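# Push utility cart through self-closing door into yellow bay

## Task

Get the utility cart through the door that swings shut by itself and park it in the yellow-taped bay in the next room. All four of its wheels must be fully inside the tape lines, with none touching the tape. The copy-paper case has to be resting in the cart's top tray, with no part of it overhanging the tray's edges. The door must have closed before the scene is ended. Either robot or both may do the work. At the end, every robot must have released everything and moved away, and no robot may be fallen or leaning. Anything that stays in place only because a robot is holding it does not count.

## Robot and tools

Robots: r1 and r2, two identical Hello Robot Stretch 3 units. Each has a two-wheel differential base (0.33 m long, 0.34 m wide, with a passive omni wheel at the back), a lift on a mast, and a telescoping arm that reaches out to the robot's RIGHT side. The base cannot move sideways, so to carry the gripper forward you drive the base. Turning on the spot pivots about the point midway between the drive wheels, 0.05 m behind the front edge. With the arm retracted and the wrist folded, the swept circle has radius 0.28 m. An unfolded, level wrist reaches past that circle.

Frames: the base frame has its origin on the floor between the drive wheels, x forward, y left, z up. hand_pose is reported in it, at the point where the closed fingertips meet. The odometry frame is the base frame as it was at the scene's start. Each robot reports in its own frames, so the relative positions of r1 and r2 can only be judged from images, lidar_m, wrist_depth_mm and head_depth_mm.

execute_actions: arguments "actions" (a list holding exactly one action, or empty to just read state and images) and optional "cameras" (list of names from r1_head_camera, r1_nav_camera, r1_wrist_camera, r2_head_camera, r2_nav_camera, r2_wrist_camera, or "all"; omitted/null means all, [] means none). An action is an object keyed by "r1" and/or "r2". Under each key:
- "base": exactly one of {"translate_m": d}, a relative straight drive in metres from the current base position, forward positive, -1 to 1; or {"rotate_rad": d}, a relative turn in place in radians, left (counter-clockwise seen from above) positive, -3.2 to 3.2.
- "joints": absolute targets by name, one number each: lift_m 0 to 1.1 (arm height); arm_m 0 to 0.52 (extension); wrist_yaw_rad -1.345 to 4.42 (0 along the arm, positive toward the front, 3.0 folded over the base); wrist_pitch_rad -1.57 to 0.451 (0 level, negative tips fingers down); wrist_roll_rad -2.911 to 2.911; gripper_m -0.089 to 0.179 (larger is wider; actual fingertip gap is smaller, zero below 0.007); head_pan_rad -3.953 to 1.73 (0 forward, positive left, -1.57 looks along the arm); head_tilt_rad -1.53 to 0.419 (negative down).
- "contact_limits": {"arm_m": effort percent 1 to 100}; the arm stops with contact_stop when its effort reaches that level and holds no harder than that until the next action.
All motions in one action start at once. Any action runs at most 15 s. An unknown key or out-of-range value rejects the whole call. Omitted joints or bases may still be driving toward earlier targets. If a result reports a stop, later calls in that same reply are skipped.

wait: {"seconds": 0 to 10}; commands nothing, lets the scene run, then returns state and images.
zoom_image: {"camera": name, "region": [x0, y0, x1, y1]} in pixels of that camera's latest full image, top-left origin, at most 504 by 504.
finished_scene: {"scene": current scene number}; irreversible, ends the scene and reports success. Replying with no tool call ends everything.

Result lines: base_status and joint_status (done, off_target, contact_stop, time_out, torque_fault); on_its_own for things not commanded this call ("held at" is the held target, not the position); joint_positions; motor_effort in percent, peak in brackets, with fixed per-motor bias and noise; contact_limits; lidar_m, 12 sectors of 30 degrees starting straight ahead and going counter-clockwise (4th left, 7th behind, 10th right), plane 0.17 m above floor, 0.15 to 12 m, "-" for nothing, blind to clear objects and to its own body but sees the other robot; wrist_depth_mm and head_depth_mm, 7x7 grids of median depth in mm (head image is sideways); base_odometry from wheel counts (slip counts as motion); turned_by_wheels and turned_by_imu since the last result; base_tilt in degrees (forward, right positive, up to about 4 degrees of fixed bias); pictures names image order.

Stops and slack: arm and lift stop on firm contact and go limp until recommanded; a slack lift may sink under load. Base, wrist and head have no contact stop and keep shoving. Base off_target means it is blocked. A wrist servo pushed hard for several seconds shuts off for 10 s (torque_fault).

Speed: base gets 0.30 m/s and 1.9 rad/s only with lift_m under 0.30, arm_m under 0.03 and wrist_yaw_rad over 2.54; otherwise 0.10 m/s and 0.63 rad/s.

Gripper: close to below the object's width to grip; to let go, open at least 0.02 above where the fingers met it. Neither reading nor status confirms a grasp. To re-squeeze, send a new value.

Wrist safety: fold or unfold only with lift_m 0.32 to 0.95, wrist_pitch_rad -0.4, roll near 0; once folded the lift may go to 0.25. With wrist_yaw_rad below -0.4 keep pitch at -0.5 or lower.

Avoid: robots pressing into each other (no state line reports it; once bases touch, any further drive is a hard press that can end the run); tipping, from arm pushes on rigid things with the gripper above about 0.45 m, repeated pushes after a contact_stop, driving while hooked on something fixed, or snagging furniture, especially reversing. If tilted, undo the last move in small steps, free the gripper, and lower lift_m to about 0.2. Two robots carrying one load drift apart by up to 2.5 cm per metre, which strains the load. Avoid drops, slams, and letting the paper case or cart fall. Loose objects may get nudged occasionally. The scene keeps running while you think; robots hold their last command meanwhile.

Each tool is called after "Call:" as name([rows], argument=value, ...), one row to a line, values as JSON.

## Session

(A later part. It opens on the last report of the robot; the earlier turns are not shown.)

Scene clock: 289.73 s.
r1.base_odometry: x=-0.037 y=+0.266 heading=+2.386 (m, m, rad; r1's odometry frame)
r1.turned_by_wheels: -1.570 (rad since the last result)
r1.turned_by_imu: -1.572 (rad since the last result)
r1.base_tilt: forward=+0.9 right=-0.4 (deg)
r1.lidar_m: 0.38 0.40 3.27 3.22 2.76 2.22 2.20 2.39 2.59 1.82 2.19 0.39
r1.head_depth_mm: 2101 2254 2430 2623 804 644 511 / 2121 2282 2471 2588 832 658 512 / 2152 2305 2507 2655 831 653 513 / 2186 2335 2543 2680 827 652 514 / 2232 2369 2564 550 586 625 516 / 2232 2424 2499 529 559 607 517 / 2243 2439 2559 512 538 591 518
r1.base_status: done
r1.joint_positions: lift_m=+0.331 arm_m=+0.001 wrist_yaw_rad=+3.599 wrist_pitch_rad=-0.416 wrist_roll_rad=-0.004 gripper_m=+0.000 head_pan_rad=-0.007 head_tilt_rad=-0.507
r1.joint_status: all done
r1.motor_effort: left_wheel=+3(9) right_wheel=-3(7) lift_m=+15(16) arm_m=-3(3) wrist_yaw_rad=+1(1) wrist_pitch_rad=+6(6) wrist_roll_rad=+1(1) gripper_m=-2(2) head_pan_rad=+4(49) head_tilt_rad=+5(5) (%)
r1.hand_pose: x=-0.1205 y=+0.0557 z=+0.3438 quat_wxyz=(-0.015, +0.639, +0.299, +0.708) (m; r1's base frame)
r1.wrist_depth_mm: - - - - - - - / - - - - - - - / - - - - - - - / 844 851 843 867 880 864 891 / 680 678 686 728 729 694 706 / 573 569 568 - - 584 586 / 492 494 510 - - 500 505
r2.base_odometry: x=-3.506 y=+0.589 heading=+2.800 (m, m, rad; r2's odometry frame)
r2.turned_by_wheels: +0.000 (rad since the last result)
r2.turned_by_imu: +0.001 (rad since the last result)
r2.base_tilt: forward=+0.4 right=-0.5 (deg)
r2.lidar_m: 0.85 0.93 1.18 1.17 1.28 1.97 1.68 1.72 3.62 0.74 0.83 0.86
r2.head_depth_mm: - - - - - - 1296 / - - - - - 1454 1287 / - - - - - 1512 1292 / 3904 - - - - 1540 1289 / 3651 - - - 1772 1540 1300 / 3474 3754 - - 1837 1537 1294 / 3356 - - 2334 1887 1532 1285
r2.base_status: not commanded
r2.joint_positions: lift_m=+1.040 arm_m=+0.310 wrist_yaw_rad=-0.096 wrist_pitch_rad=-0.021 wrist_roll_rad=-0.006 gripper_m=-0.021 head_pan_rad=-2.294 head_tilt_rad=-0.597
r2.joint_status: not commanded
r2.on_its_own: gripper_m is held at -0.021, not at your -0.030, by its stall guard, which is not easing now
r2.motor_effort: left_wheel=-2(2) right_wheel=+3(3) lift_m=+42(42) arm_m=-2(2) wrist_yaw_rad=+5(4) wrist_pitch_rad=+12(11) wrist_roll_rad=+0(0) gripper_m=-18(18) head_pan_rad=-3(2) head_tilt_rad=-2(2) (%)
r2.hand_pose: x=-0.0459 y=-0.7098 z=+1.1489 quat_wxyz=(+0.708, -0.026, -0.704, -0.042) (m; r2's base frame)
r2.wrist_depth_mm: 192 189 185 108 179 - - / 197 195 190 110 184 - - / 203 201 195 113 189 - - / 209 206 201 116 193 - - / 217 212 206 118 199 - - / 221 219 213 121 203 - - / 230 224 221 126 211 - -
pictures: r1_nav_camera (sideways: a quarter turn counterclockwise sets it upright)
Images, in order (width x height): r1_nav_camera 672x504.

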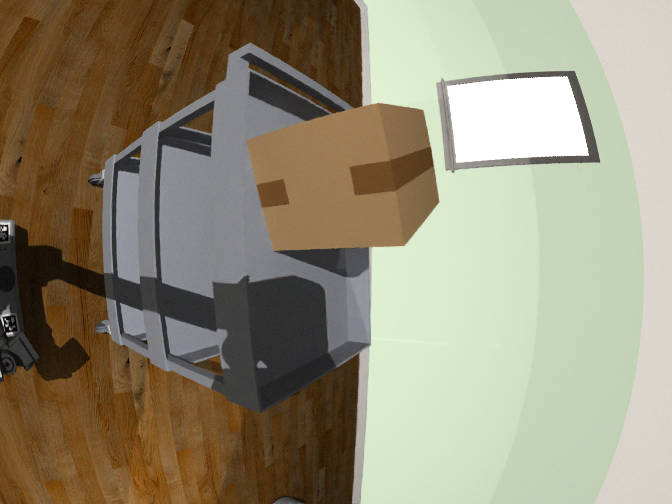

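Call:
execute_actions([
  {"r1":{"base":{"rotate_rad":1.57}}},
], cameras=[])

Call:
execute_actions([
  {"r1":{"base":{"translate_m":0.85}}},
], cameras=[])

Call:
execute_actions([
  {"r1":{"base":{"rotate_rad":-1.57}}},
], cameras=[])

Call:
execute_actions([
  {"r1":{"base":{"translate_m":0.65}}},
], cameras=[])

Call:
execute_actions([
  {"r1":{"base":{"rotate_rad":-1.57}}},
], cameras=["r1_nav_camera"])

Scene clock: 294.50 s.
r1.base_odometry: x=-0.037 y=+0.266 heading=-2.328 (m, m, rad; r1's odometry frame)
r1.turned_by_wheels: +1.570 (rad since the last result)
r1.turned_by_imu: +1.571 (rad since the last result)
r1.base_tilt: forward=+0.9 right=-0.4 (deg)
r1.lidar_m: 3.23 2.78 2.22 2.20 2.39 2.60 1.81 2.19 0.39 0.38 0.40 3.26
r1.head_depth_mm: 2685 2880 3104 2885 2135 1671 1385 / 2693 2923 3113 2871 2101 1667 1380 / 2739 2925 3177 2874 2114 1665 1380 / 2776 2977 3221 2843 2108 1664 1374 / 2784 3012 3254 2846 2077 1653 1372 / 2839 3039 3317 2804 2078 1649 1364 / 2887 3041 3340 2795 2073 1646 1363
r1.base_status: done
r1.joint_positions: lift_m=+0.331 arm_m=+0.001 wrist_yaw_rad=+3.599 wrist_pitch_rad=-0.416 wrist_roll_rad=-0.004 gripper_m=+0.000 head_pan_rad=-0.007 head_tilt_rad=-0.507
r1.joint_status: not commanded
r1.motor_effort: left_wheel=-3(8) right_wheel=+3(7) lift_m=+16(16) arm_m=-4(3) wrist_yaw_rad=+1(1) wrist_pitch_rad=+6(6) wrist_roll_rad=+1(1) gripper_m=-2(2) head_pan_rad=+4(4) head_tilt_rad=+5(5) (%)
r1.hand_pose: x=-0.1205 y=+0.0557 z=+0.3438 quat_wxyz=(-0.015, +0.639, +0.299, +0.708) (m; r1's base frame)
r1.wrist_depth_mm: - - - - - - - / - - - - - - - / - - - - - - - / 835 858 859 869 863 861 884 / 681 688 685 727 725 701 709 / 567 565 574 - - 582 585 / 490 490 506 - - 500 504
r2.base_odometry: x=-3.506 y=+0.589 heading=+2.800 (m, m, rad; r2's odometry frame)
r2.turned_by_wheels: +0.000 (rad since the last result)
r2.turned_by_imu: +0.001 (rad since the last result)
r2.base_tilt: forward=+0.4 right=-0.4 (deg)
r2.lidar_m: 0.85 0.93 1.18 1.17 1.27 1.97 1.68 1.72 3.61 0.74 0.83 0.86
r2.head_depth_mm: - - - - - - 1291 / - - - - - 1456 1287 / - - - - - 1496 1283 / 3949 - - - - 1531 1280 / 3720 - - - 1775 1535 1301 / 3510 3749 - - 1814 1532 1289 / 3256 - - 2362 1881 1538 1289
r2.base_status: not commanded
r2.joint_positions: lift_m=+1.040 arm_m=+0.310 wrist_yaw_rad=-0.096 wrist_pitch_rad=-0.021 wrist_roll_rad=-0.006 gripper_m=-0.021 head_pan_rad=-2.294 head_tilt_rad=-0.597
r2.joint_status: not commanded
r2.on_its_own: gripper_m is held at -0.021, not at your -0.030, by its stall guard, which is not easing now
r2.motor_effort: left_wheel=-2(2) right_wheel=+3(3) lift_m=+41(42) arm_m=-3(2) wrist_yaw_rad=+4(5) wrist_pitch_rad=+12(12) wrist_roll_rad=+0(0) gripper_m=-18(18) head_pan_rad=-2(3) head_tilt_rad=-2(1) (%)
r2.hand_pose: x=-0.0459 y=-0.7098 z=+1.1489 quat_wxyz=(+0.708, -0.026, -0.704, -0.042) (m; r2's base frame)
r2.wrist_depth_mm: 192 189 185 107 178 - - / 198 194 190 110 184 - - / 203 199 195 112 188 - - / 209 206 200 115 193 - - / 215 212 207 118 198 - - / 221 216 213 121 205 - - / 228 225 221 126 211 - -
pictures: none
No camera images: the call's "cameras" was empty. Leave "cameras" out to get every camera's image.

Scene clock: 304.27 s.
r1.base_odometry: x=-0.621 y=-0.352 heading=-2.328 (m, m, rad; r1's odometry frame)
r1.turned_by_wheels: +0.000 (rad since the last result)
r1.turned_by_imu: -0.001 (rad since the last result)
r1.base_tilt: forward=+0.9 right=-0.4 (deg)
r1.lidar_m: 2.40 2.61 2.12 2.09 2.26 3.44 2.65 0.61 0.68 2.67 2.89 2.43
r1.head_depth_mm: 1979 2145 2281 2498 2122 1672 1387 / 2002 2138 2329 2513 2115 1685 1386 / 2030 2175 2353 2538 2093 1667 1375 / 2052 2218 2378 2570 2081 1665 1376 / 2064 2249 2409 2573 2099 1650 1373 / 2091 2251 2431 2593 2077 1653 1369 / 2129 2279 2489 2647 2066 1646 1364
r1.base_status: done
r1.joint_positions: lift_m=+0.331 arm_m=+0.001 wrist_yaw_rad=+3.599 wrist_pitch_rad=-0.416 wrist_roll_rad=-0.004 gripper_m=+0.000 head_pan_rad=-0.007 head_tilt_rad=-0.507
r1.joint_status: not commanded
r1.motor_effort: left_wheel=-3(4) right_wheel=+2(8) lift_m=+16(16) arm_m=-3(4) wrist_yaw_rad=+0(2) wrist_pitch_rad=+6(6) wrist_roll_rad=+1(1) gripper_m=-1(2) head_pan_rad=+4(4) head_tilt_rad=+5(5) (%)
r1.hand_pose: x=-0.1205 y=+0.0557 z=+0.3438 quat_wxyz=(-0.015, +0.639, +0.299, +0.708) (m; r1's base frame)
r1.wrist_depth_mm: - - - - - - - / - - - - - - - / - - - - - - - / 844 848 851 859 867 862 889 / 673 683 679 737 726 697 709 / 570 569 570 - - 588 588 / 490 495 507 - - 500 507
r2.base_odometry: x=-3.506 y=+0.589 heading=+2.800 (m, m, rad; r2's odometry frame)
r2.turned_by_wheels: +0.000 (rad since the last result)
r2.turned_by_imu: +0.003 (rad since the last result)
r2.base_tilt: forward=+0.4 right=-0.4 (deg)
r2.lidar_m: 0.85 0.93 1.18 1.17 1.27 1.97 1.69 1.72 3.60 0.74 0.83 0.85
r2.head_depth_mm: - - - - - - 1297 / - - - - - 1455 1285 / - - - - - 1500 1292 / 3985 - - - - 1534 1297 / 3708 - - - 1782 1539 1294 / 3432 3744 - - 1842 1538 1292 / 3312 - - 2353 1893 1542 1288
r2.base_status: not commanded
r2.joint_positions: lift_m=+1.040 arm_m=+0.310 wrist_yaw_rad=-0.096 wrist_pitch_rad=-0.021 wrist_roll_rad=-0.006 gripper_m=-0.021 head_pan_rad=-2.294 head_tilt_rad=-0.597
r2.joint_status: not commanded
r2.on_its_own: gripper_m is held at -0.021, not at your -0.030, by its stall guard, which is not easing now
r2.motor_effort: left_wheel=-2(2) right_wheel=+3(3) lift_m=+40(42) arm_m=-3(3) wrist_yaw_rad=+4(4) wrist_pitch_rad=+12(12) wrist_roll_rad=+0(0) gripper_m=-19(18) head_pan_rad=-2(2) head_tilt_rad=-2(2) (%)
r2.hand_pose: x=-0.0459 y=-0.7098 z=+1.1489 quat_wxyz=(+0.708, -0.026, -0.704, -0.042) (m; r2's base frame)
r2.wrist_depth_mm: 191 189 187 107 178 - - / 198 194 191 110 184 - - / 203 200 196 113 188 - - / 208 206 201 115 194 - - / 215 212 205 118 199 - - / 222 218 214 121 204 - - / 229 224 220 126 212 - -
pictures: none
No camera images: the call's "cameras" was empty. Leave "cameras" out to get every camera's image.

Scene clock: 307.70 s.
r1.base_odometry: x=-0.621 y=-0.352 heading=+2.386 (m, m, rad; r1's odometry frame)
r1.turned_by_wheels: -1.570 (rad since the last result)
r1.turned_by_imu: -1.572 (rad since the last result)
r1.base_tilt: forward=+0.9 right=-0.4 (deg)
r1.lidar_m: 2.67 2.90 2.43 2.40 2.62 2.11 2.09 2.28 3.44 2.64 0.61 0.68
r1.head_depth_mm: 2208 2362 2544 2689 2118 1667 1388 / 2235 2397 2581 2718 2128 1664 1389 / 2244 2392 2629 2747 2100 1665 1378 / 2279 2442 2660 2774 2095 1664 1376 / 2311 2462 2691 2823 2083 1649 1368 / 2312 2525 2727 2804 2073 1643 1372 / 2360 2542 2749 2777 2070 1638 1363
r1.base_status: done
r1.joint_positions: lift_m=+0.331 arm_m=+0.001 wrist_yaw_rad=+3.599 wrist_pitch_rad=-0.416 wrist_roll_rad=-0.004 gripper_m=+0.000 head_pan_rad=-0.007 head_tilt_rad=-0.507
r1.joint_status: not commanded
r1.motor_effort: left_wheel=+3(8) right_wheel=-3(6) lift_m=+15(16) arm_m=-4(3) wrist_yaw_rad=+1(2) wrist_pitch_rad=+6(6) wrist_roll_rad=+1(1) gripper_m=-2(2) head_pan_rad=+4(4) head_tilt_rad=+5(5) (%)
r1.hand_pose: x=-0.1205 y=+0.0557 z=+0.3438 quat_wxyz=(-0.015, +0.639, +0.299, +0.708) (m; r1's base frame)
r1.wrist_depth_mm: - - - - - - - / - - - - - - - / - - - - - - - / 842 848 859 869 870 848 892 / 680 682 689 730 719 702 708 / 569 571 574 - - 580 583 / 490 488 506 - - 501 501
r2.base_odometry: x=-3.506 y=+0.589 heading=+2.800 (m, m, rad; r2's odometry frame)
r2.turned_by_wheels: +0.000 (rad since the last result)
r2.turned_by_imu: +0.001 (rad since the last result)
r2.base_tilt: forward=+0.3 right=-0.4 (deg)
r2.lidar_m: 0.85 0.93 1.18 1.17 1.28 1.96 1.68 1.71 3.60 0.74 0.83 0.86
r2.head_depth_mm: - - - - - - 1301 / - - - - - 1461 1288 / - - - - - 1508 1293 / 3994 - - - - 1543 1290 / 3757 - - - 1764 1545 1290 / 3466 3709 - - 1843 1535 1298 / 3318 - - 2342 1885 1534 1286
r2.base_status: not commanded
r2.joint_positions: lift_m=+1.040 arm_m=+0.310 wrist_yaw_rad=-0.096 wrist_pitch_rad=-0.021 wrist_roll_rad=-0.006 gripper_m=-0.021 head_pan_rad=-2.294 head_tilt_rad=-0.597
r2.joint_status: not commanded
r2.on_its_own: gripper_m is held at -0.021, not at your -0.030, by its stall guard, which is not easing now
r2.motor_effort: left_wheel=-2(2) right_wheel=+3(3) lift_m=+41(42) arm_m=-2(2) wrist_yaw_rad=+4(4) wrist_pitch_rad=+12(12) wrist_roll_rad=+0(1) gripper_m=-18(18) head_pan_rad=-3(3) head_tilt_rad=-1(2) (%)
r2.hand_pose: x=-0.0459 y=-0.7098 z=+1.1489 quat_wxyz=(+0.708, -0.026, -0.704, -0.042) (m; r2's base frame)
r2.wrist_depth_mm: 192 189 185 108 179 - - / 197 194 191 110 184 - - / 204 199 195 113 188 - - / 209 205 201 116 194 - - / 214 212 207 118 199 - - / 222 218 214 121 202 - - / 229 225 217 126 211 - -
pictures: none
No camera images: the call's "cameras" was empty. Leave "cameras" out to get every camera's image.

Scene clock: 315.47 s.
r1.base_odometry: x=-1.094 y=+0.094 heading=+2.386 (m, m, rad; r1's odometry frame)
r1.turned_by_wheels: +0.000 (rad since the last result)
r1.turned_by_imu: -0.001 (rad since the last result)
r1.base_tilt: forward=+0.9 right=-0.4 (deg)
r1.lidar_m: 2.03 2.21 2.34 2.31 2.52 2.75 2.73 2.96 0.50 0.48 0.50 2.05
r1.head_depth_mm: 1669 1794 1929 2075 2129 1680 1382 / 1688 1808 1967 2121 2120 1671 1382 / 1709 1822 1985 2148 2115 1672 1374 / 1733 1857 2013 2198 2107 1665 1377 / 1755 1889 2055 2217 2095 1652 1372 / 1765 1910 2070 2262 2068 1648 1365 / 1790 1932 2102 2297 2070 1644 1363
r1.base_status: done
r1.joint_positions: lift_m=+0.331 arm_m=+0.001 wrist_yaw_rad=+3.599 wrist_pitch_rad=-0.416 wrist_roll_rad=-0.004 gripper_m=+0.000 head_pan_rad=-0.007 head_tilt_rad=-0.507
r1.joint_status: not commanded
r1.motor_effort: left_wheel=+3(10) right_wheel=-3(4) lift_m=+16(15) arm_m=-4(4) wrist_yaw_rad=+1(1) wrist_pitch_rad=+6(6) wrist_roll_rad=+1(1) gripper_m=-2(2) head_pan_rad=+4(4) head_tilt_rad=+5(5) (%)
r1.hand_pose: x=-0.1205 y=+0.0557 z=+0.3438 quat_wxyz=(-0.015, +0.639, +0.299, +0.708) (m; r1's base frame)
r1.wrist_depth_mm: - - - - - - - / - - - - - - - / - - - - - - - / 843 854 843 868 876 855 883 / 670 684 685 734 725 711 700 / 573 571 574 - - 587 589 / 488 490 507 - - 503 505
r2.base_odometry: x=-3.506 y=+0.589 heading=+2.800 (m, m, rad; r2's odometry frame)
r2.turned_by_wheels: +0.000 (rad since the last result)
r2.turned_by_imu: +0.002 (rad since the last result)
r2.base_tilt: forward=+0.3 right=-0.4 (deg)
r2.lidar_m: 0.85 0.93 1.17 1.17 1.27 1.96 1.68 1.72 3.62 0.74 0.83 0.85
r2.head_depth_mm: - - - - - - 1292 / - - - - - 1452 1288 / - - - - - 1498 1288 / 3909 - - - - 1534 1291 / 3766 - - - 1783 1533 1293 / 3520 3759 - - 1817 1533 1288 / 3302 - - 2357 1882 1533 1292
r2.base_status: not commanded
r2.joint_positions: lift_m=+1.040 arm_m=+0.310 wrist_yaw_rad=-0.096 wrist_pitch_rad=-0.021 wrist_roll_rad=-0.006 gripper_m=-0.021 head_pan_rad=-2.294 head_tilt_rad=-0.597
r2.joint_status: not commanded
r2.on_its_own: gripper_m is held at -0.021, not at your -0.030, by its stall guard, which is not easing now
r2.motor_effort: left_wheel=-2(2) right_wheel=+3(3) lift_m=+41(42) arm_m=-2(2) wrist_yaw_rad=+4(4) wrist_pitch_rad=+12(12) wrist_roll_rad=+0(0) gripper_m=-18(18) head_pan_rad=-3(3) head_tilt_rad=-2(2) (%)
r2.hand_pose: x=-0.0459 y=-0.7098 z=+1.1489 quat_wxyz=(+0.708, -0.026, -0.704, -0.042) (m; r2's base frame)
r2.wrist_depth_mm: 192 189 185 108 178 - - / 199 193 189 110 183 - - / 203 200 195 113 187 - - / 209 205 201 116 193 - - / 215 211 206 118 198 - - / 222 216 213 121 204 - - / 230 225 220 126 211 - -
pictures: none
No camera images: the call's "cameras" was empty. Leave "cameras" out to get every camera's image.

Scene clock: 318.90 s.
r1.base_odometry: x=-1.094 y=+0.094 heading=+0.816 (m, m, rad; r1's odometry frame)
r1.turned_by_wheels: -1.570 (rad since the last result)
r1.turned_by_imu: -1.572 (rad since the last result)
r1.base_tilt: forward=+0.9 right=-0.4 (deg)
r1.lidar_m: 0.48 0.50 2.04 2.02 2.21 2.33 2.31 2.52 2.76 2.73 2.97 0.50
r1.head_depth_mm: - - - 613 751 591 814 / - - - 578 635 592 886 / 2869 3006 2538 564 607 585 882 / 2961 3225 3373 542 582 579 880 / 3002 3256 3427 531 560 580 878 / 2986 3251 3495 560 620 581 873 / 3093 3357 3588 2777 2066 584 1270
r1.base_status: done
r1.joint_positions: lift_m=+0.331 arm_m=+0.001 wrist_yaw_rad=+3.599 wrist_pitch_rad=-0.416 wrist_roll_rad=-0.004 gripper_m=+0.000 head_pan_rad=-0.007 head_tilt_rad=-0.507
r1.joint_status: not commanded
r1.motor_effort: left_wheel=+3(8) right_wheel=-3(7) lift_m=+16(15) arm_m=-4(4) wrist_yaw_rad=+1(1) wrist_pitch_rad=+6(5) wrist_roll_rad=+1(1) gripper_m=-2(2) head_pan_rad=+4(4) head_tilt_rad=+5(5) (%)
r1.hand_pose: x=-0.1205 y=+0.0556 z=+0.3438 quat_wxyz=(-0.015, +0.639, +0.299, +0.708) (m; r1's base frame)
r1.wrist_depth_mm: - - - - - - - / - - - - - - - / - - - - - - - / 842 843 855 865 883 875 890 / 681 670 678 739 717 694 704 / 571 567 569 - - 583 586 / 489 489 508 - - 500 501
r2.base_odometry: x=-3.506 y=+0.589 heading=+2.800 (m, m, rad; r2's odometry frame)
r2.turned_by_wheels: +0.000 (rad since the last result)
r2.turned_by_imu: +0.001 (rad since the last result)
r2.base_tilt: forward=+0.4 right=-0.4 (deg)
r2.lidar_m: 0.85 0.92 1.18 1.17 1.27 1.97 1.69 1.72 3.61 0.74 0.83 0.86
r2.head_depth_mm: - - - - - - 1290 / - - - - - 1461 1294 / - - - - - 1494 1298 / 3983 - - - - 1543 1297 / 3617 3977 - - 1778 1541 1302 / 3525 3705 - - 1827 1536 1295 / 3339 - - 2341 1876 1541 1292
r2.base_status: not commanded
r2.joint_positions: lift_m=+1.040 arm_m=+0.310 wrist_yaw_rad=-0.096 wrist_pitch_rad=-0.021 wrist_roll_rad=-0.006 gripper_m=-0.021 head_pan_rad=-2.294 head_tilt_rad=-0.597
r2.joint_status: not commanded
r2.on_its_own: gripper_m is held at -0.021, not at your -0.030, by its stall guard, which is not easing now
r2.motor_effort: left_wheel=-2(2) right_wheel=+3(3) lift_m=+41(42) arm_m=-3(2) wrist_yaw_rad=+4(5) wrist_pitch_rad=+12(12) wrist_roll_rad=+0(0) gripper_m=-18(18) head_pan_rad=-3(3) head_tilt_rad=-2(1) (%)
r2.hand_pose: x=-0.0459 y=-0.7098 z=+1.1489 quat_wxyz=(+0.708, -0.026, -0.704, -0.042) (m; r2's base frame)
r2.wrist_depth_mm: 193 189 185 108 178 - - / 198 195 190 110 184 - - / 203 198 196 113 188 - - / 209 206 202 116 193 - - / 216 211 206 118 199 - - / 221 218 213 121 203 - - / 230 224 219 127 211 - -
pictures: r1_nav_camera (sideways: a quarter turn counterclockwise sets it upright)
Images, in order (width x height): r1_nav_camera 672x504.

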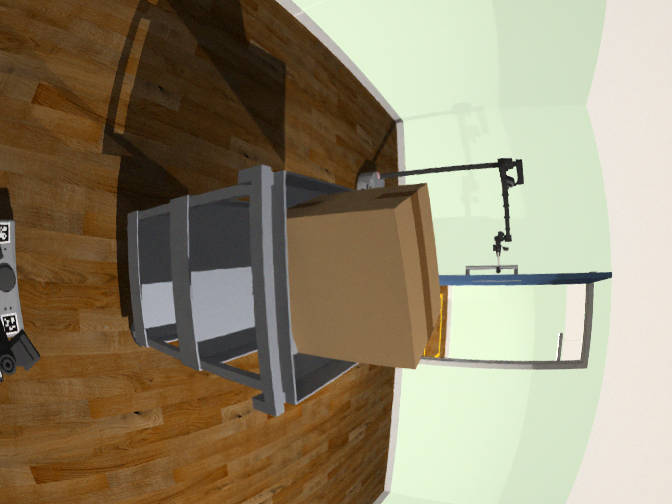

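Call:
zoom_image(camera="r1_nav_camera", region=[200, 140, 480, 430])

Region (200, 140, 480, 430) of r1_nav_camera's 672x504 image, scaled by 1.738, with more detail than that image has; it fills the left 487 columns of this view, and the rest is white.

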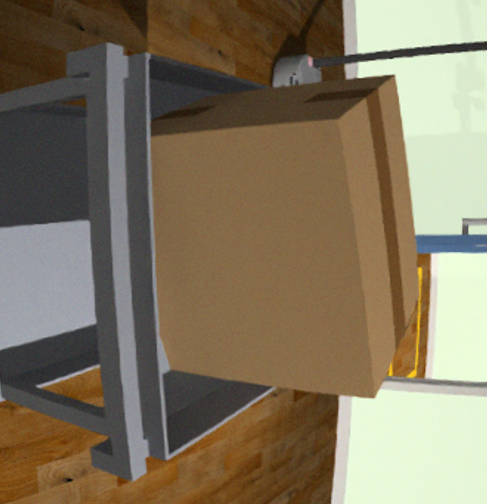

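Call:
execute_actions([
  {"r1":{"base":{"translate_m":0.8}}},
], cameras=["r1_nav_camera"])

Scene clock: 330.03 s.
r1.base_odometry: x=-0.546 y=+0.676 heading=+0.816 (m, m, rad; r1's odometry frame)
r1.turned_by_wheels: +0.001 (rad since the last result)
r1.turned_by_imu: -0.002 (rad since the last result)
r1.base_tilt: forward=+0.8 right=-0.4 (deg)
r1.lidar_m: - - 0.15 0.18 2.08 3.10 3.06 3.37 2.87 2.85 0.15 -
r1.head_depth_mm: - - - 2922 2140 1687 - / 2275 - - 2884 777 302 - / 2300 2455 2640 2740 392 305 - / 2341 2502 2721 2874 376 305 - / 2373 2550 2743 2847 374 304 - / 2376 2592 2821 2828 737 303 - / 1677 2598 2783 2679 740 302 -
r1.base_status: translate_m off_target (by the wheels' count: +0.7997 of +0.8000)
r1.joint_positions: lift_m=+0.330 arm_m=+0.001 wrist_yaw_rad=+3.602 wrist_pitch_rad=-0.417 wrist_roll_rad=-0.003 gripper_m=+0.000 head_pan_rad=-0.007 head_tilt_rad=-0.503
r1.joint_status: not commanded
r1.on_its_own: left_wheel is at rest, and its effort (+62) is outside its rest range (-18 to +18); right_wheel is at rest, and its effort (+28) is outside its rest range (-18 to +18)
r1.motor_effort: left_wheel=+62(75) right_wheel=+28(37) lift_m=+17(16) arm_m=-2(4) wrist_yaw_rad=-2(29) wrist_pitch_rad=+6(6) wrist_roll_rad=+1(1) gripper_m=-2(2) head_pan_rad=+4(4) head_tilt_rad=+2(6) (%)
r1.hand_pose: x=-0.1210 y=+0.0554 z=+0.3435 quat_wxyz=(-0.016, +0.639, +0.300, +0.708) (m; r1's base frame)
r1.wrist_depth_mm: - - - - - - - / - - - - - - - / - - - - - - - / 843 832 870 870 858 856 875 / 678 681 693 722 708 703 681 / 571 572 574 - - 583 289 / 488 492 505 - - 505 302
r2.base_odometry: x=-3.506 y=+0.589 heading=+2.800 (m, m, rad; r2's odometry frame)
r2.turned_by_wheels: +0.000 (rad since the last result)
r2.turned_by_imu: +0.003 (rad since the last result)
r2.base_tilt: forward=+0.3 right=-0.4 (deg)
r2.lidar_m: 0.85 0.93 1.18 1.17 1.27 1.97 1.34 1.37 3.62 0.74 0.83 0.86
r2.head_depth_mm: - - - - - - 1301 / - - - - - 1462 1291 / - - - - - 1497 1289 / - - - - - 1542 1296 / 3652 - - - 1782 1542 1294 / 3502 3713 - - 1820 1539 1291 / 3310 - - 2377 1880 1522 1297
r2.base_status: not commanded
r2.joint_positions: lift_m=+1.040 arm_m=+0.310 wrist_yaw_rad=-0.096 wrist_pitch_rad=-0.021 wrist_roll_rad=-0.006 gripper_m=-0.021 head_pan_rad=-2.294 head_tilt_rad=-0.597
r2.joint_status: not commanded
r2.on_its_own: gripper_m is held at -0.021, not at your -0.030, by its stall guard, which is not easing now
r2.motor_effort: left_wheel=-2(2) right_wheel=+3(3) lift_m=+42(42) arm_m=-3(2) wrist_yaw_rad=+4(4) wrist_pitch_rad=+12(12) wrist_roll_rad=+0(0) gripper_m=-18(18) head_pan_rad=-3(3) head_tilt_rad=-2(1) (%)
r2.hand_pose: x=-0.0459 y=-0.7098 z=+1.1489 quat_wxyz=(+0.708, -0.026, -0.704, -0.042) (m; r2's base frame)
r2.wrist_depth_mm: 193 189 185 108 179 - - / 199 194 190 110 185 - - / 203 200 196 112 188 - - / 209 204 201 116 193 - - / 216 211 205 118 198 - - / 222 219 213 121 202 - - / 231 224 218 126 211 - -
pictures: r1_nav_camera (sideways: a quarter turn counterclockwise sets it upright)
Images, in order (width x height): r1_nav_camera 672x504.

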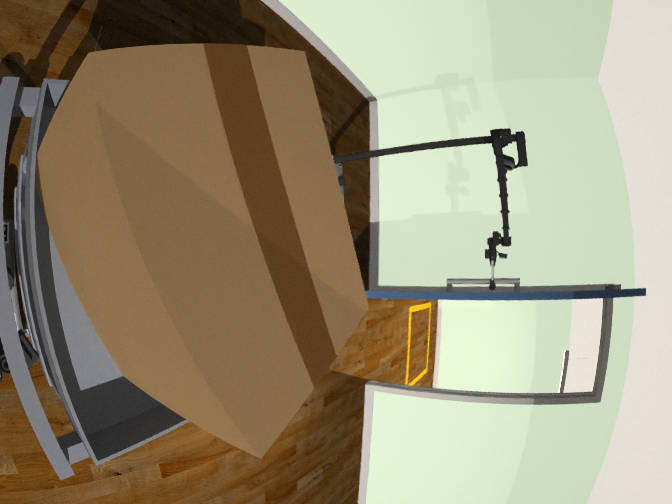

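Call:
execute_actions([
  {"r1":{"base":{"translate_m":-0.15}}},
], cameras=["r1_nav_camera"])

Scene clock: 333.47 s.
r1.base_odometry: x=-0.649 y=+0.567 heading=+0.816 (m, m, rad; r1's odometry frame)
r1.turned_by_wheels: +0.000 (rad since the last result)
r1.turned_by_imu: +0.000 (rad since the last result)
r1.base_tilt: forward=+0.9 right=-0.4 (deg)
r1.lidar_m: 0.21 0.21 0.28 1.93 2.11 2.95 2.92 3.19 2.86 2.82 3.08 0.22
r1.head_depth_mm: - - - 2922 2128 380 518 / - - - 2892 378 346 397 / 2432 2565 2773 2170 377 326 368 / 2462 2631 2886 512 375 314 344 / 2510 2680 2880 2836 373 303 323 / 2530 2729 2961 2837 370 294 304 / 1833 2718 2968 2681 369 301 290
r1.base_status: done
r1.joint_positions: lift_m=+0.330 arm_m=+0.001 wrist_yaw_rad=+3.601 wrist_pitch_rad=-0.417 wrist_roll_rad=-0.003 gripper_m=+0.000 head_pan_rad=-0.007 head_tilt_rad=-0.503
r1.joint_status: not commanded
r1.motor_effort: left_wheel=+0(52) right_wheel=+0(27) lift_m=+17(17) arm_m=-2(2) wrist_yaw_rad=-1(2) wrist_pitch_rad=+6(6) wrist_roll_rad=+1(1) gripper_m=-2(3) head_pan_rad=+4(4) head_tilt_rad=+2(2) (%)
r1.hand_pose: x=-0.1209 y=+0.0554 z=+0.3435 quat_wxyz=(-0.015, +0.639, +0.300, +0.708) (m; r1's base frame)
r1.wrist_depth_mm: - - - - - - - / - - - - - - - / - - - - - - - / 842 849 868 855 856 851 880 / 674 688 685 741 719 694 706 / 566 567 576 - - 587 586 / 494 494 506 - - 499 500
r2.base_odometry: x=-3.506 y=+0.589 heading=+2.800 (m, m, rad; r2's odometry frame)
r2.turned_by_wheels: +0.000 (rad since the last result)
r2.turned_by_imu: +0.001 (rad since the last result)
r2.base_tilt: forward=+0.3 right=-0.4 (deg)
r2.lidar_m: 0.85 0.93 1.18 1.17 1.27 1.97 1.34 1.37 3.63 0.74 0.83 0.85
r2.head_depth_mm: - - - - - - 1283 / - - - - - 1452 1289 / - - - - - 1504 1295 / 3979 - - - - 1533 1295 / 3677 - - - 1770 1537 1293 / 3501 3727 - - 1837 1539 1295 / 3270 - - 2355 1897 1534 1299
r2.base_status: not commanded
r2.joint_positions: lift_m=+1.040 arm_m=+0.310 wrist_yaw_rad=-0.096 wrist_pitch_rad=-0.021 wrist_roll_rad=-0.006 gripper_m=-0.021 head_pan_rad=-2.294 head_tilt_rad=-0.597
r2.joint_status: not commanded
r2.on_its_own: gripper_m is held at -0.021, not at your -0.030, by its stall guard, which is not easing now
r2.motor_effort: left_wheel=-2(2) right_wheel=+3(3) lift_m=+41(42) arm_m=-2(3) wrist_yaw_rad=+4(4) wrist_pitch_rad=+12(12) wrist_roll_rad=+0(0) gripper_m=-18(18) head_pan_rad=-3(3) head_tilt_rad=-1(1) (%)
r2.hand_pose: x=-0.0459 y=-0.7098 z=+1.1489 quat_wxyz=(+0.708, -0.026, -0.704, -0.042) (m; r2's base frame)
r2.wrist_depth_mm: 192 188 185 108 179 - - / 199 194 189 110 183 - - / 203 199 195 113 189 - - / 208 205 201 116 194 - - / 215 212 206 118 199 - - / 222 216 213 121 203 - - / 228 224 219 127 211 - -
pictures: r1_nav_camera (sideways: a quarter turn counterclockwise sets it upright)
Images, in order (width x height): r1_nav_camera 672x504.

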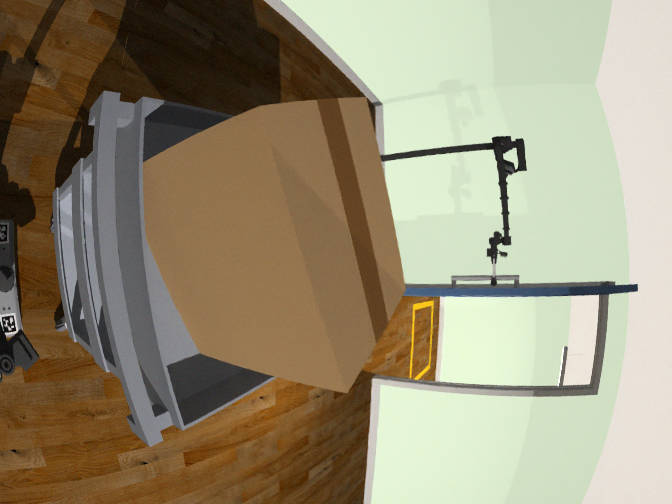

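Call:
execute_actions([
  {"r1":{"base":{"translate_m":-0.3}}},
], cameras=[])

Call:
execute_actions([
  {"r1":{"base":{"rotate_rad":1.57},"joints":{"lift_m":0.9,"head_pan_rad":-1.57,"head_tilt_rad":-0.6}}},
], cameras=[])

Call:
execute_actions([
  {"r1":{"joints":{"wrist_yaw_rad":0.0}}},
], cameras=[])

Call:
execute_actions([
  {"r1":{"joints":{"wrist_pitch_rad":0.0,"lift_m":0.92}}},
], cameras=["r1_nav_camera","r1_wrist_camera"])

Scene clock: 342.77 s.
r1.base_odometry: x=-0.854 y=+0.349 heading=+0.816 (m, m, rad; r1's odometry frame)
r1.turned_by_wheels: +0.000 (rad since the last result)
r1.turned_by_imu: +0.000 (rad since the last result)
r1.base_tilt: forward=+0.9 right=-0.4 (deg)
r1.lidar_m: 0.50 0.52 1.99 1.97 2.15 2.65 2.63 2.86 2.81 2.79 3.04 0.53
r1.head_depth_mm: - - - 2929 2151 614 1394 / - - - 2627 776 608 831 / 2659 2412 2862 613 675 604 884 / 2705 2932 3087 590 640 600 883 / 2719 2970 3081 567 608 598 878 / 2750 3005 3193 545 580 596 876 / 2787 2997 3186 532 585 595 841
r1.base_status: done
r1.joint_positions: lift_m=+0.330 arm_m=+0.001 wrist_yaw_rad=+3.601 wrist_pitch_rad=-0.417 wrist_roll_rad=-0.003 gripper_m=+0.000 head_pan_rad=-0.007 head_tilt_rad=-0.503
r1.joint_status: not commanded
r1.motor_effort: left_wheel=+0(6) right_wheel=+0(5) lift_m=+16(16) arm_m=-2(2) wrist_yaw_rad=-2(1) wrist_pitch_rad=+6(6) wrist_roll_rad=+1(1) gripper_m=-2(2) head_pan_rad=+4(4) head_tilt_rad=+2(2) (%)
r1.hand_pose: x=-0.1209 y=+0.0554 z=+0.3435 quat_wxyz=(-0.015, +0.639, +0.300, +0.708) (m; r1's base frame)
r1.wrist_depth_mm: - - - - - - - / - - - - - - - / - - - - - - - / 837 841 851 854 864 849 884 / 677 677 674 735 725 698 705 / 565 571 575 - - 590 587 / 494 491 505 - - 498 501
r2.base_odometry: x=-3.506 y=+0.589 heading=+2.800 (m, m, rad; r2's odometry frame)
r2.turned_by_wheels: +0.000 (rad since the last result)
r2.turned_by_imu: +0.002 (rad since the last result)
r2.base_tilt: forward=+0.4 right=-0.4 (deg)
r2.lidar_m: 0.85 0.93 1.18 1.17 1.27 1.97 1.34 1.37 3.61 0.74 0.83 0.85
r2.head_depth_mm: - - - - - - 1292 / - - - - - 1467 1287 / - - - - - 1497 1285 / - - - - - 1545 1291 / 3687 3940 - - 1777 1541 1298 / 3443 3735 - - 1835 1525 1294 / 3334 - - 2348 1872 1539 1289
r2.base_status: not commanded
r2.joint_positions: lift_m=+1.040 arm_m=+0.310 wrist_yaw_rad=-0.096 wrist_pitch_rad=-0.021 wrist_roll_rad=-0.006 gripper_m=-0.021 head_pan_rad=-2.294 head_tilt_rad=-0.597
r2.joint_status: not commanded
r2.on_its_own: gripper_m is held at -0.021, not at your -0.030, by its stall guard, which is not easing now
r2.motor_effort: left_wheel=-2(2) right_wheel=+3(3) lift_m=+41(42) arm_m=-2(3) wrist_yaw_rad=+4(4) wrist_pitch_rad=+12(11) wrist_roll_rad=+0(0) gripper_m=-18(18) head_pan_rad=-2(3) head_tilt_rad=-1(1) (%)
r2.hand_pose: x=-0.0459 y=-0.7098 z=+1.1489 quat_wxyz=(+0.708, -0.026, -0.704, -0.042) (m; r2's base frame)
r2.wrist_depth_mm: 192 190 185 108 180 - - / 197 194 189 110 184 - - / 204 199 197 113 188 - - / 209 206 201 116 194 - - / 215 213 206 118 199 - - / 221 217 214 121 203 - - / 229 225 221 126 211 - -
pictures: none
No camera images: the call's "cameras" was empty. Leave "cameras" out to get every camera's image.

Scene clock: 348.77 s.
r1.base_odometry: x=-0.854 y=+0.349 heading=+2.386 (m, m, rad; r1's odometry frame)
r1.turned_by_wheels: +1.570 (rad since the last result)
r1.turned_by_imu: +1.571 (rad since the last result)
r1.base_tilt: forward=+0.9 right=-0.4 (deg)
r1.lidar_m: 1.97 2.14 2.66 2.62 2.85 2.81 2.79 3.02 0.53 0.50 0.52 1.99
r1.head_depth_mm: - - 3507 2471 719 716 - / - - 3301 833 741 890 - / 2687 2913 613 645 689 956 - / 2671 2983 608 615 655 958 868 / 2797 3011 605 585 626 954 818 / 2820 3024 600 559 609 927 838 / 2805 3120 634 686 618 714 858
r1.base_status: done
r1.joint_positions: lift_m=+0.899 arm_m=+0.001 wrist_yaw_rad=+3.601 wrist_pitch_rad=-0.417 wrist_roll_rad=-0.003 gripper_m=+0.000 head_pan_rad=-1.563 head_tilt_rad=-0.593
r1.joint_status: all done
r1.motor_effort: left_wheel=-2(8) right_wheel=+2(6) lift_m=+38(40) arm_m=-2(2) wrist_yaw_rad=-1(2) wrist_pitch_rad=+6(6) wrist_roll_rad=+1(1) gripper_m=-2(2) head_pan_rad=-6(63) head_tilt_rad=-5(21) (%)
r1.hand_pose: x=-0.1209 y=+0.0554 z=+0.9124 quat_wxyz=(-0.015, +0.639, +0.300, +0.708) (m; r1's base frame)
r1.wrist_depth_mm: - - - - - - - / - - - - - - - / - - - - - - - / - - - - - - - / - - - - - - - / - - - - - - - / - - - - - - -
r2.base_odometry: x=-3.506 y=+0.589 heading=+2.800 (m, m, rad; r2's odometry frame)
r2.turned_by_wheels: +0.000 (rad since the last result)
r2.turned_by_imu: +0.002 (rad since the last result)
r2.base_tilt: forward=+0.4 right=-0.4 (deg)
r2.lidar_m: 0.85 0.93 1.18 1.17 1.27 1.97 1.34 1.37 3.61 0.74 0.83 0.85
r2.head_depth_mm: - - - - - - 1292 / - - - - - 1457 1292 / - - - - - 1493 1289 / - - - - - 1542 1294 / 3787 - - - 1773 1538 1298 / 3525 3800 - - 1831 1538 1290 / 3308 - - 2332 1899 1539 1296
r2.base_status: not commanded
r2.joint_positions: lift_m=+1.040 arm_m=+0.310 wrist_yaw_rad=-0.096 wrist_pitch_rad=-0.021 wrist_roll_rad=-0.006 gripper_m=-0.021 head_pan_rad=-2.294 head_tilt_rad=-0.597
r2.joint_status: not commanded
r2.on_its_own: gripper_m is held at -0.021, not at your -0.030, by its stall guard, which is not easing now
r2.motor_effort: left_wheel=-2(2) right_wheel=+3(3) lift_m=+41(42) arm_m=-2(2) wrist_yaw_rad=+4(4) wrist_pitch_rad=+11(12) wrist_roll_rad=+0(0) gripper_m=-18(18) head_pan_rad=-3(2) head_tilt_rad=-2(1) (%)
r2.hand_pose: x=-0.0459 y=-0.7098 z=+1.1489 quat_wxyz=(+0.708, -0.026, -0.704, -0.042) (m; r2's base frame)
r2.wrist_depth_mm: 192 189 185 107 178 - - / 197 195 190 110 184 - - / 203 199 195 113 189 - - / 209 205 201 116 194 - - / 215 212 205 118 199 - - / 223 217 213 121 204 - - / 229 224 219 126 212 - -
pictures: none
No camera images: the call's "cameras" was empty. Leave "cameras" out to get every camera's image.

Scene clock: 351.57 s.
r1.base_odometry: x=-0.854 y=+0.349 heading=+2.386 (m, m, rad; r1's odometry frame)
r1.turned_by_wheels: +0.000 (rad since the last result)
r1.turned_by_imu: +0.000 (rad since the last result)
r1.base_tilt: forward=+0.9 right=-0.4 (deg)
r1.lidar_m: 1.97 2.14 2.66 2.63 2.86 2.81 2.78 3.01 0.53 0.50 0.52 1.99
r1.head_depth_mm: - - 3524 2465 719 717 - / - - 3309 833 743 892 - / 2677 2909 613 645 691 - - / 2692 2995 609 615 654 919 - / 2767 3020 604 585 626 951 866 / 2832 3088 599 559 610 927 864 / 2814 3121 633 684 619 715 862
r1.base_status: not commanded
r1.joint_positions: lift_m=+0.899 arm_m=+0.001 wrist_yaw_rad=+0.002 wrist_pitch_rad=-0.417 wrist_roll_rad=-0.003 gripper_m=+0.000 head_pan_rad=-1.563 head_tilt_rad=-0.593
r1.joint_status: all done
r1.motor_effort: left_wheel=-3(3) right_wheel=+3(2) lift_m=+38(38) arm_m=-2(2) wrist_yaw_rad=-2(2) wrist_pitch_rad=+6(7) wrist_roll_rad=+1(1) gripper_m=-2(2) head_pan_rad=-5(5) head_tilt_rad=-5(5) (%)
r1.hand_pose: x=-0.0211 y=-0.3705 z=+0.9124 quat_wxyz=(+0.693, +0.147, -0.690, -0.146) (m; r1's base frame)
r1.wrist_depth_mm: - 249 272 299 333 - - / - 267 293 326 364 - - / - 295 317 354 411 - - / 335 308 319 321 326 381 - / 258 261 264 264 270 271 - / - 625 702 - 678 - - / - 577 595 600 579 - -
r2.base_odometry: x=-3.506 y=+0.589 heading=+2.800 (m, m, rad; r2's odometry frame)
r2.turned_by_wheels: +0.000 (rad since the last result)
r2.turned_by_imu: +0.001 (rad since the last result)
r2.base_tilt: forward=+0.3 right=-0.4 (deg)
r2.lidar_m: 0.85 0.92 1.17 1.17 1.27 1.97 1.34 1.37 3.61 0.74 0.83 0.86
r2.head_depth_mm: - - - - - - 1287 / - - - - - 1460 1296 / - - - - - 1504 1296 / 3931 - - - - 1538 1289 / 3705 - - - 1777 1539 1288 / 3526 3797 - - 1828 1534 1295 / 3244 - - 2350 1883 1534 1299
r2.base_status: not commanded
r2.joint_positions: lift_m=+1.040 arm_m=+0.310 wrist_yaw_rad=-0.096 wrist_pitch_rad=-0.021 wrist_roll_rad=-0.006 gripper_m=-0.021 head_pan_rad=-2.294 head_tilt_rad=-0.597
r2.joint_status: not commanded
r2.on_its_own: gripper_m is held at -0.021, not at your -0.030, by its stall guard, which is not easing now
r2.motor_effort: left_wheel=-2(2) right_wheel=+3(3) lift_m=+41(42) arm_m=-2(2) wrist_yaw_rad=+4(4) wrist_pitch_rad=+12(11) wrist_roll_rad=+0(0) gripper_m=-18(18) head_pan_rad=-3(3) head_tilt_rad=-2(2) (%)
r2.hand_pose: x=-0.0459 y=-0.7098 z=+1.1489 quat_wxyz=(+0.708, -0.026, -0.704, -0.042) (m; r2's base frame)
r2.wrist_depth_mm: 193 189 185 108 179 - - / 198 195 190 110 184 - - / 204 200 195 113 188 - - / 209 204 201 116 195 - - / 215 211 207 118 199 - - / 223 217 213 121 204 - - / 228 224 220 126 211 - -
pictures: none
No camera images: the call's "cameras" was empty. Leave "cameras" out to get every camera's image.

Scene clock: 352.60 s.
r1.base_odometry: x=-0.854 y=+0.349 heading=+2.386 (m, m, rad; r1's odometry frame)
r1.turned_by_wheels: +0.000 (rad since the last result)
r1.turned_by_imu: +0.000 (rad since the last result)
r1.base_tilt: forward=+0.9 right=-0.4 (deg)
r1.lidar_m: 1.97 2.15 2.65 2.63 2.85 2.81 2.79 3.02 0.53 0.50 0.51 1.98
r1.head_depth_mm: - - 3513 2487 720 605 - / - - 3283 833 742 779 - / 2690 2906 614 644 - - - / 2710 2979 608 612 663 - 877 / 2736 3030 604 585 627 954 864 / 2828 3038 601 560 610 926 865 / 2774 3098 634 684 620 713 858
r1.base_status: not commanded
r1.joint_positions: lift_m=+0.919 arm_m=+0.001 wrist_yaw_rad=+0.001 wrist_pitch_rad=-0.025 wrist_roll_rad=-0.003 gripper_m=+0.000 head_pan_rad=-1.563 head_tilt_rad=-0.593
r1.joint_status: all done
r1.motor_effort: left_wheel=-2(3) right_wheel=+2(2) lift_m=+38(38) arm_m=-2(2) wrist_yaw_rad=-2(2) wrist_pitch_rad=+9(9) wrist_roll_rad=+1(1) gripper_m=-2(2) head_pan_rad=-5(5) head_tilt_rad=-5(5) (%)
r1.hand_pose: x=-0.0211 y=-0.4015 z=+1.0277 quat_wxyz=(+0.709, +0.010, -0.706, -0.009) (m; r1's base frame)
r1.wrist_depth_mm: - - - - - - - / - - - - - - - / - - - - - - - / - 280 307 338 386 - - / - 286 312 339 - - - / - 298 317 - 536 - - / - 307 340 374 420 - -
r2.base_odometry: x=-3.506 y=+0.589 heading=+2.800 (m, m, rad; r2's odometry frame)
r2.turned_by_wheels: +0.000 (rad since the last result)
r2.turned_by_imu: +0.000 (rad since the last result)
r2.base_tilt: forward=+0.3 right=-0.4 (deg)
r2.lidar_m: 0.85 0.93 1.18 1.17 1.28 1.97 1.34 1.37 3.60 0.74 0.83 0.85
r2.head_depth_mm: - - - - - - 1295 / - - - - - 1464 1293 / - - - - - 1494 1289 / 3901 - - - - 1536 1291 / 3765 3958 - - 1767 1520 1299 / 3418 3742 - - 1839 1532 1293 / 3257 - - 2335 1890 1531 1292
r2.base_status: not commanded
r2.joint_positions: lift_m=+1.040 arm_m=+0.310 wrist_yaw_rad=-0.096 wrist_pitch_rad=-0.021 wrist_roll_rad=-0.006 gripper_m=-0.021 head_pan_rad=-2.294 head_tilt_rad=-0.597
r2.joint_status: not commanded
r2.on_its_own: gripper_m is held at -0.021, not at your -0.030, by its stall guard, which is not easing now
r2.motor_effort: left_wheel=-2(2) right_wheel=+3(3) lift_m=+41(42) arm_m=-3(3) wrist_yaw_rad=+4(4) wrist_pitch_rad=+12(12) wrist_roll_rad=+0(0) gripper_m=-18(18) head_pan_rad=-3(3) head_tilt_rad=-1(2) (%)
r2.hand_pose: x=-0.0459 y=-0.7098 z=+1.1489 quat_wxyz=(+0.708, -0.026, -0.704, -0.042) (m; r2's base frame)
r2.wrist_depth_mm: 192 189 185 108 179 - - / 198 194 190 110 184 - - / 203 200 196 113 188 - - / 209 205 201 116 193 - - / 216 210 208 118 197 - - / 221 216 212 121 204 - - / 230 226 220 126 212 - -
pictures: r1_nav_camera (sideways: a quarter turn counterclockwise sets it upright), r1_wrist_camera
Images, in order (width x height): r1_nav_camera 672x504, r1_wrist_camera 644x364.

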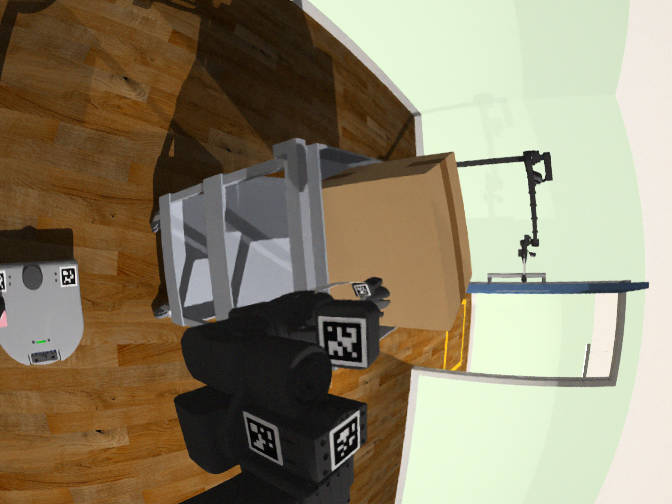

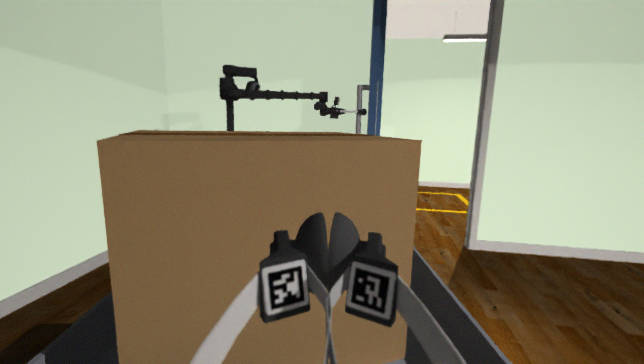

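Call:
execute_actions([
  {"r1":{"base":{"translate_m":0.12},"joints":{"lift_m":0.87}}},
], cameras=[])

Call:
execute_actions([
  {"r1":{"joints":{"arm_m":0.3},"contact_limits":{"arm_m":15}}},
], cameras=["r1_nav_camera","r1_wrist_camera"])

Scene clock: 356.20 s.
r1.base_odometry: x=-0.942 y=+0.431 heading=+2.386 (m, m, rad; r1's odometry frame)
r1.turned_by_wheels: +0.000 (rad since the last result)
r1.turned_by_imu: +0.000 (rad since the last result)
r1.base_tilt: forward=+0.9 right=-0.5 (deg)
r1.lidar_m: 1.85 2.01 2.63 2.61 2.84 2.93 2.91 3.15 0.53 0.50 0.51 1.88
r1.head_depth_mm: - - 622 649 699 920 876 / 2579 2978 618 615 658 939 873 / 2657 2952 612 584 628 - - / 2751 2995 608 555 604 568 - / 2798 3012 625 600 620 931 835 / 2735 3015 3197 2329 786 697 1261 / 2873 3124 3319 2392 1864 1524 1293
r1.base_status: done
r1.joint_positions: lift_m=+0.871 arm_m=+0.001 wrist_yaw_rad=+0.001 wrist_pitch_rad=-0.023 wrist_roll_rad=-0.003 gripper_m=+0.000 head_pan_rad=-1.563 head_tilt_rad=-0.593
r1.joint_status: all done
r1.motor_effort: left_wheel=-2(4) right_wheel=+2(6) lift_m=+16(34) arm_m=-2(2) wrist_yaw_rad=-2(2) wrist_pitch_rad=+9(9) wrist_roll_rad=+1(1) gripper_m=-3(2) head_pan_rad=-5(5) head_tilt_rad=-5(5) (%)
r1.hand_pose: x=-0.0211 y=-0.4015 z=+0.9792 quat_wxyz=(+0.709, +0.009, -0.706, -0.008) (m; r1's base frame)
r1.wrist_depth_mm: - - - - - - - / - - - - - - - / - - 369 279 312 359 - / - - 398 287 325 373 - / - - 427 290 339 387 - / - - 429 - 360 405 - / - - 283 288 292 297 299
r2.base_odometry: x=-3.506 y=+0.589 heading=+2.800 (m, m, rad; r2's odometry frame)
r2.turned_by_wheels: +0.000 (rad since the last result)
r2.turned_by_imu: +0.001 (rad since the last result)
r2.base_tilt: forward=+0.3 right=-0.4 (deg)
r2.lidar_m: 0.85 0.93 1.18 1.17 1.27 1.97 1.34 1.37 3.62 0.74 0.83 0.85
r2.head_depth_mm: - - - - - - 1293 / - - - - - 1473 1285 / - - - - - 1492 1296 / 3963 - - - - 1538 1291 / 3667 - - - 1771 1534 1294 / 3516 3745 - - 1817 1540 1289 / 3238 - - 2363 1887 1539 1297
r2.base_status: not commanded
r2.joint_positions: lift_m=+1.040 arm_m=+0.310 wrist_yaw_rad=-0.096 wrist_pitch_rad=-0.021 wrist_roll_rad=-0.006 gripper_m=-0.021 head_pan_rad=-2.294 head_tilt_rad=-0.597
r2.joint_status: not commanded
r2.on_its_own: gripper_m is held at -0.021, not at your -0.030, by its stall guard, which is not easing now
r2.motor_effort: left_wheel=-2(2) right_wheel=+3(3) lift_m=+41(42) arm_m=-3(2) wrist_yaw_rad=+4(4) wrist_pitch_rad=+11(12) wrist_roll_rad=+0(0) gripper_m=-19(18) head_pan_rad=-3(2) head_tilt_rad=-2(1) (%)
r2.hand_pose: x=-0.0459 y=-0.7098 z=+1.1489 quat_wxyz=(+0.708, -0.026, -0.704, -0.042) (m; r2's base frame)
r2.wrist_depth_mm: 192 187 186 108 179 - - / 198 195 190 110 184 - - / 204 199 196 113 189 - - / 210 206 202 115 194 - - / 216 211 206 117 198 - - / 221 219 211 121 201 - - / 228 225 218 126 211 - -
pictures: none
No camera images: the call's "cameras" was empty. Leave "cameras" out to get every camera's image.

Scene clock: 360.50 s.
r1.base_odometry: x=-0.942 y=+0.431 heading=+2.386 (m, m, rad; r1's odometry frame)
r1.turned_by_wheels: +0.000 (rad since the last result)
r1.turned_by_imu: -0.006 (rad since the last result)
r1.base_tilt: forward=+0.9 right=-0.4 (deg)
r1.lidar_m: 1.85 2.01 2.64 2.61 2.83 2.94 2.90 3.15 0.54 0.51 0.52 1.87
r1.head_depth_mm: - - 630 673 753 - 1064 / 2604 - 614 639 - - 1105 / 2678 2941 610 598 - - 1079 / 2749 3002 605 567 625 955 983 / 2772 3048 609 587 628 954 882 / 2730 3053 2868 2309 732 734 1237 / 2862 3122 3270 2379 1853 1517 1283
r1.base_status: not commanded
r1.joint_positions: lift_m=+0.871 arm_m=+0.122 wrist_yaw_rad=+0.000 wrist_pitch_rad=-0.024 wrist_roll_rad=-0.003 gripper_m=+0.000 head_pan_rad=-1.564 head_tilt_rad=-0.595
r1.joint_status: arm_m contact_stop (moved +0.122 of +0.299)
r1.on_its_own: arm_m is slack since a contact_stop, until your next command for it (your +0.300 is given up)
r1.motor_effort: left_wheel=-1(10) right_wheel=+0(22) lift_m=+16(17) arm_m=-1(21) wrist_yaw_rad=+0(17) wrist_pitch_rad=+9(12) wrist_roll_rad=+1(1) gripper_m=-2(3) head_pan_rad=-4(5) head_tilt_rad=-4(5) (%)
r1.contact_limits: arm_m 15 (drawing in: default 25, maximum 41; extending or still: default 32, maximum 54)
r1.hand_pose: x=-0.0214 y=-0.5230 z=+0.9790 quat_wxyz=(+0.709, +0.009, -0.706, -0.009) (m; r1's base frame)
r1.wrist_depth_mm: - - - - - - - / - - 154 173 200 - - / - - 159 176 198 226 263 / - - 163 182 206 235 - / - - 168 182 213 245 - / - - 169 - 227 255 - / - 348 181 199 223 268 324
r2.base_odometry: x=-3.506 y=+0.589 heading=+2.800 (m, m, rad; r2's odometry frame)
r2.turned_by_wheels: +0.000 (rad since the last result)
r2.turned_by_imu: +0.001 (rad since the last result)
r2.base_tilt: forward=+0.4 right=-0.4 (deg)
r2.lidar_m: 0.85 0.93 1.18 1.17 1.28 1.97 1.33 1.35 3.61 0.74 0.83 0.85
r2.head_depth_mm: - - - - - - 1288 / - - - - - 1456 1296 / - - - - - 1492 1297 / - - - - - 1535 1292 / 3658 - - - 1777 1536 1295 / 3488 3742 - - 1832 1534 1288 / 3264 - - 2325 1877 1526 1295
r2.base_status: not commanded
r2.joint_positions: lift_m=+1.040 arm_m=+0.310 wrist_yaw_rad=-0.096 wrist_pitch_rad=-0.021 wrist_roll_rad=-0.006 gripper_m=-0.021 head_pan_rad=-2.294 head_tilt_rad=-0.597
r2.joint_status: not commanded
r2.on_its_own: gripper_m is held at -0.021, not at your -0.030, by its stall guard, which is not easing now
r2.motor_effort: left_wheel=-2(2) right_wheel=+3(3) lift_m=+41(42) arm_m=-2(3) wrist_yaw_rad=+5(4) wrist_pitch_rad=+12(12) wrist_roll_rad=+0(0) gripper_m=-18(18) head_pan_rad=-4(3) head_tilt_rad=-2(1) (%)
r2.hand_pose: x=-0.0459 y=-0.7098 z=+1.1489 quat_wxyz=(+0.708, -0.026, -0.704, -0.042) (m; r2's base frame)
r2.wrist_depth_mm: 192 189 185 108 179 - - / 198 195 190 110 183 - - / 204 199 196 112 189 - - / 209 205 201 116 193 - - / 216 211 207 118 199 - - / 222 218 214 121 203 - - / 231 225 219 126 211 - -
pictures: r1_nav_camera (sideways: a quarter turn counterclockwise sets it upright), r1_wrist_camera
Images, in order (width x height): r1_nav_camera 672x504, r1_wrist_camera 644x364.

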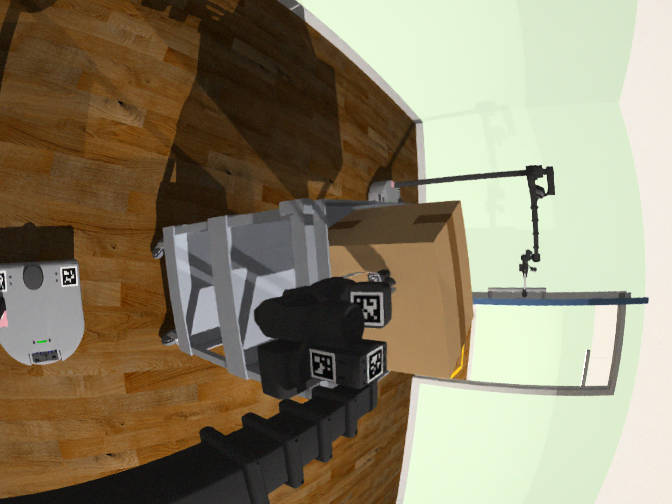

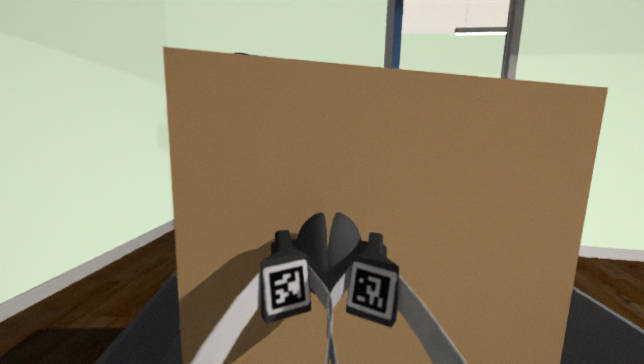

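Call:
execute_actions([
  {"r1":{"joints":{"arm_m":0.22},"contact_limits":{"arm_m":30}}},
], cameras=["r1_nav_camera"])

Scene clock: 363.40 s.
r1.base_odometry: x=-0.942 y=+0.431 heading=+2.386 (m, m, rad; r1's odometry frame)
r1.turned_by_wheels: +0.000 (rad since the last result)
r1.turned_by_imu: +0.000 (rad since the last result)
r1.base_tilt: forward=+0.9 right=-0.4 (deg)
r1.lidar_m: 1.86 2.01 2.64 2.61 2.84 2.94 2.91 3.16 0.62 0.59 0.61 1.88
r1.head_depth_mm: - - 3130 945 - 898 1284 / 2610 - 693 729 - 975 1099 / 2680 2898 659 694 - 959 1124 / 2738 2922 641 664 728 981 1125 / 2803 2975 624 662 702 973 1119 / 2708 3046 2359 853 689 976 1210 / 2849 3133 3322 2374 1850 1518 1288
r1.base_status: not commanded
r1.joint_positions: lift_m=+0.871 arm_m=+0.220 wrist_yaw_rad=+0.002 wrist_pitch_rad=-0.025 wrist_roll_rad=-0.003 gripper_m=+0.000 head_pan_rad=-1.564 head_tilt_rad=-0.595
r1.joint_status: all done
r1.motor_effort: left_wheel=+0(5) right_wheel=+0(10) lift_m=+16(16) arm_m=+4(21) wrist_yaw_rad=-2(23) wrist_pitch_rad=+9(11) wrist_roll_rad=+1(1) gripper_m=-1(2) head_pan_rad=-5(5) head_tilt_rad=-3(3) (%)
r1.contact_limits: arm_m 30 (drawing in: default 25, maximum 41; extending or still: default 32, maximum 54)
r1.hand_pose: x=-0.0210 y=-0.6201 z=+0.9788 quat_wxyz=(+0.709, +0.010, -0.706, -0.008) (m; r1's base frame)
r1.wrist_depth_mm: - - - - - - - / - 137 150 167 189 220 - / - 141 154 171 191 216 - / - 144 158 176 198 226 - / - 148 163 177 205 234 - / - 153 165 - 218 245 - / - 157 176 194 218 255 331
r2.base_odometry: x=-3.506 y=+0.589 heading=+2.800 (m, m, rad; r2's odometry frame)
r2.turned_by_wheels: +0.000 (rad since the last result)
r2.turned_by_imu: +0.001 (rad since the last result)
r2.base_tilt: forward=+0.4 right=-0.4 (deg)
r2.lidar_m: 0.85 0.93 1.18 1.17 1.27 1.97 1.25 1.27 3.62 0.74 0.83 0.86
r2.head_depth_mm: - - - - - - 1285 / - - - - - 1452 1296 / - - - - - 1496 1291 / 3963 - - - - 1539 1299 / 3732 - - - 1774 1550 1296 / 3541 3748 - - 1836 1541 1295 / 3310 - - 2358 1893 1535 1293
r2.base_status: not commanded
r2.joint_positions: lift_m=+1.040 arm_m=+0.310 wrist_yaw_rad=-0.096 wrist_pitch_rad=-0.021 wrist_roll_rad=-0.006 gripper_m=-0.021 head_pan_rad=-2.294 head_tilt_rad=-0.597
r2.joint_status: not commanded
r2.on_its_own: gripper_m is held at -0.021, not at your -0.030, by its stall guard, which is not easing now
r2.motor_effort: left_wheel=-2(2) right_wheel=+3(3) lift_m=+41(42) arm_m=-2(2) wrist_yaw_rad=+4(5) wrist_pitch_rad=+12(12) wrist_roll_rad=+0(0) gripper_m=-18(18) head_pan_rad=-4(3) head_tilt_rad=-2(2) (%)
r2.hand_pose: x=-0.0459 y=-0.7098 z=+1.1489 quat_wxyz=(+0.708, -0.026, -0.704, -0.042) (m; r2's base frame)
r2.wrist_depth_mm: 193 189 185 107 179 - - / 198 194 190 110 183 - - / 203 199 195 113 188 - - / 208 205 202 116 195 - - / 215 211 205 118 198 - - / 222 217 213 121 204 - - / 230 224 220 126 212 - -
pictures: r1_nav_camera (sideways: a quarter turn counterclockwise sets it upright)
Images, in order (width x height): r1_nav_camera 672x504.

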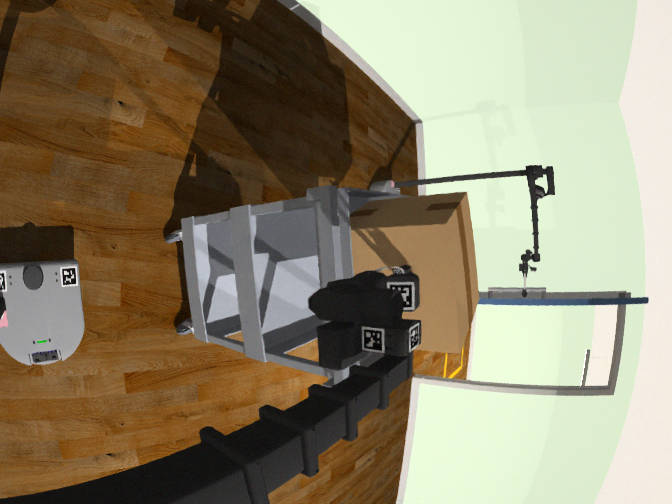

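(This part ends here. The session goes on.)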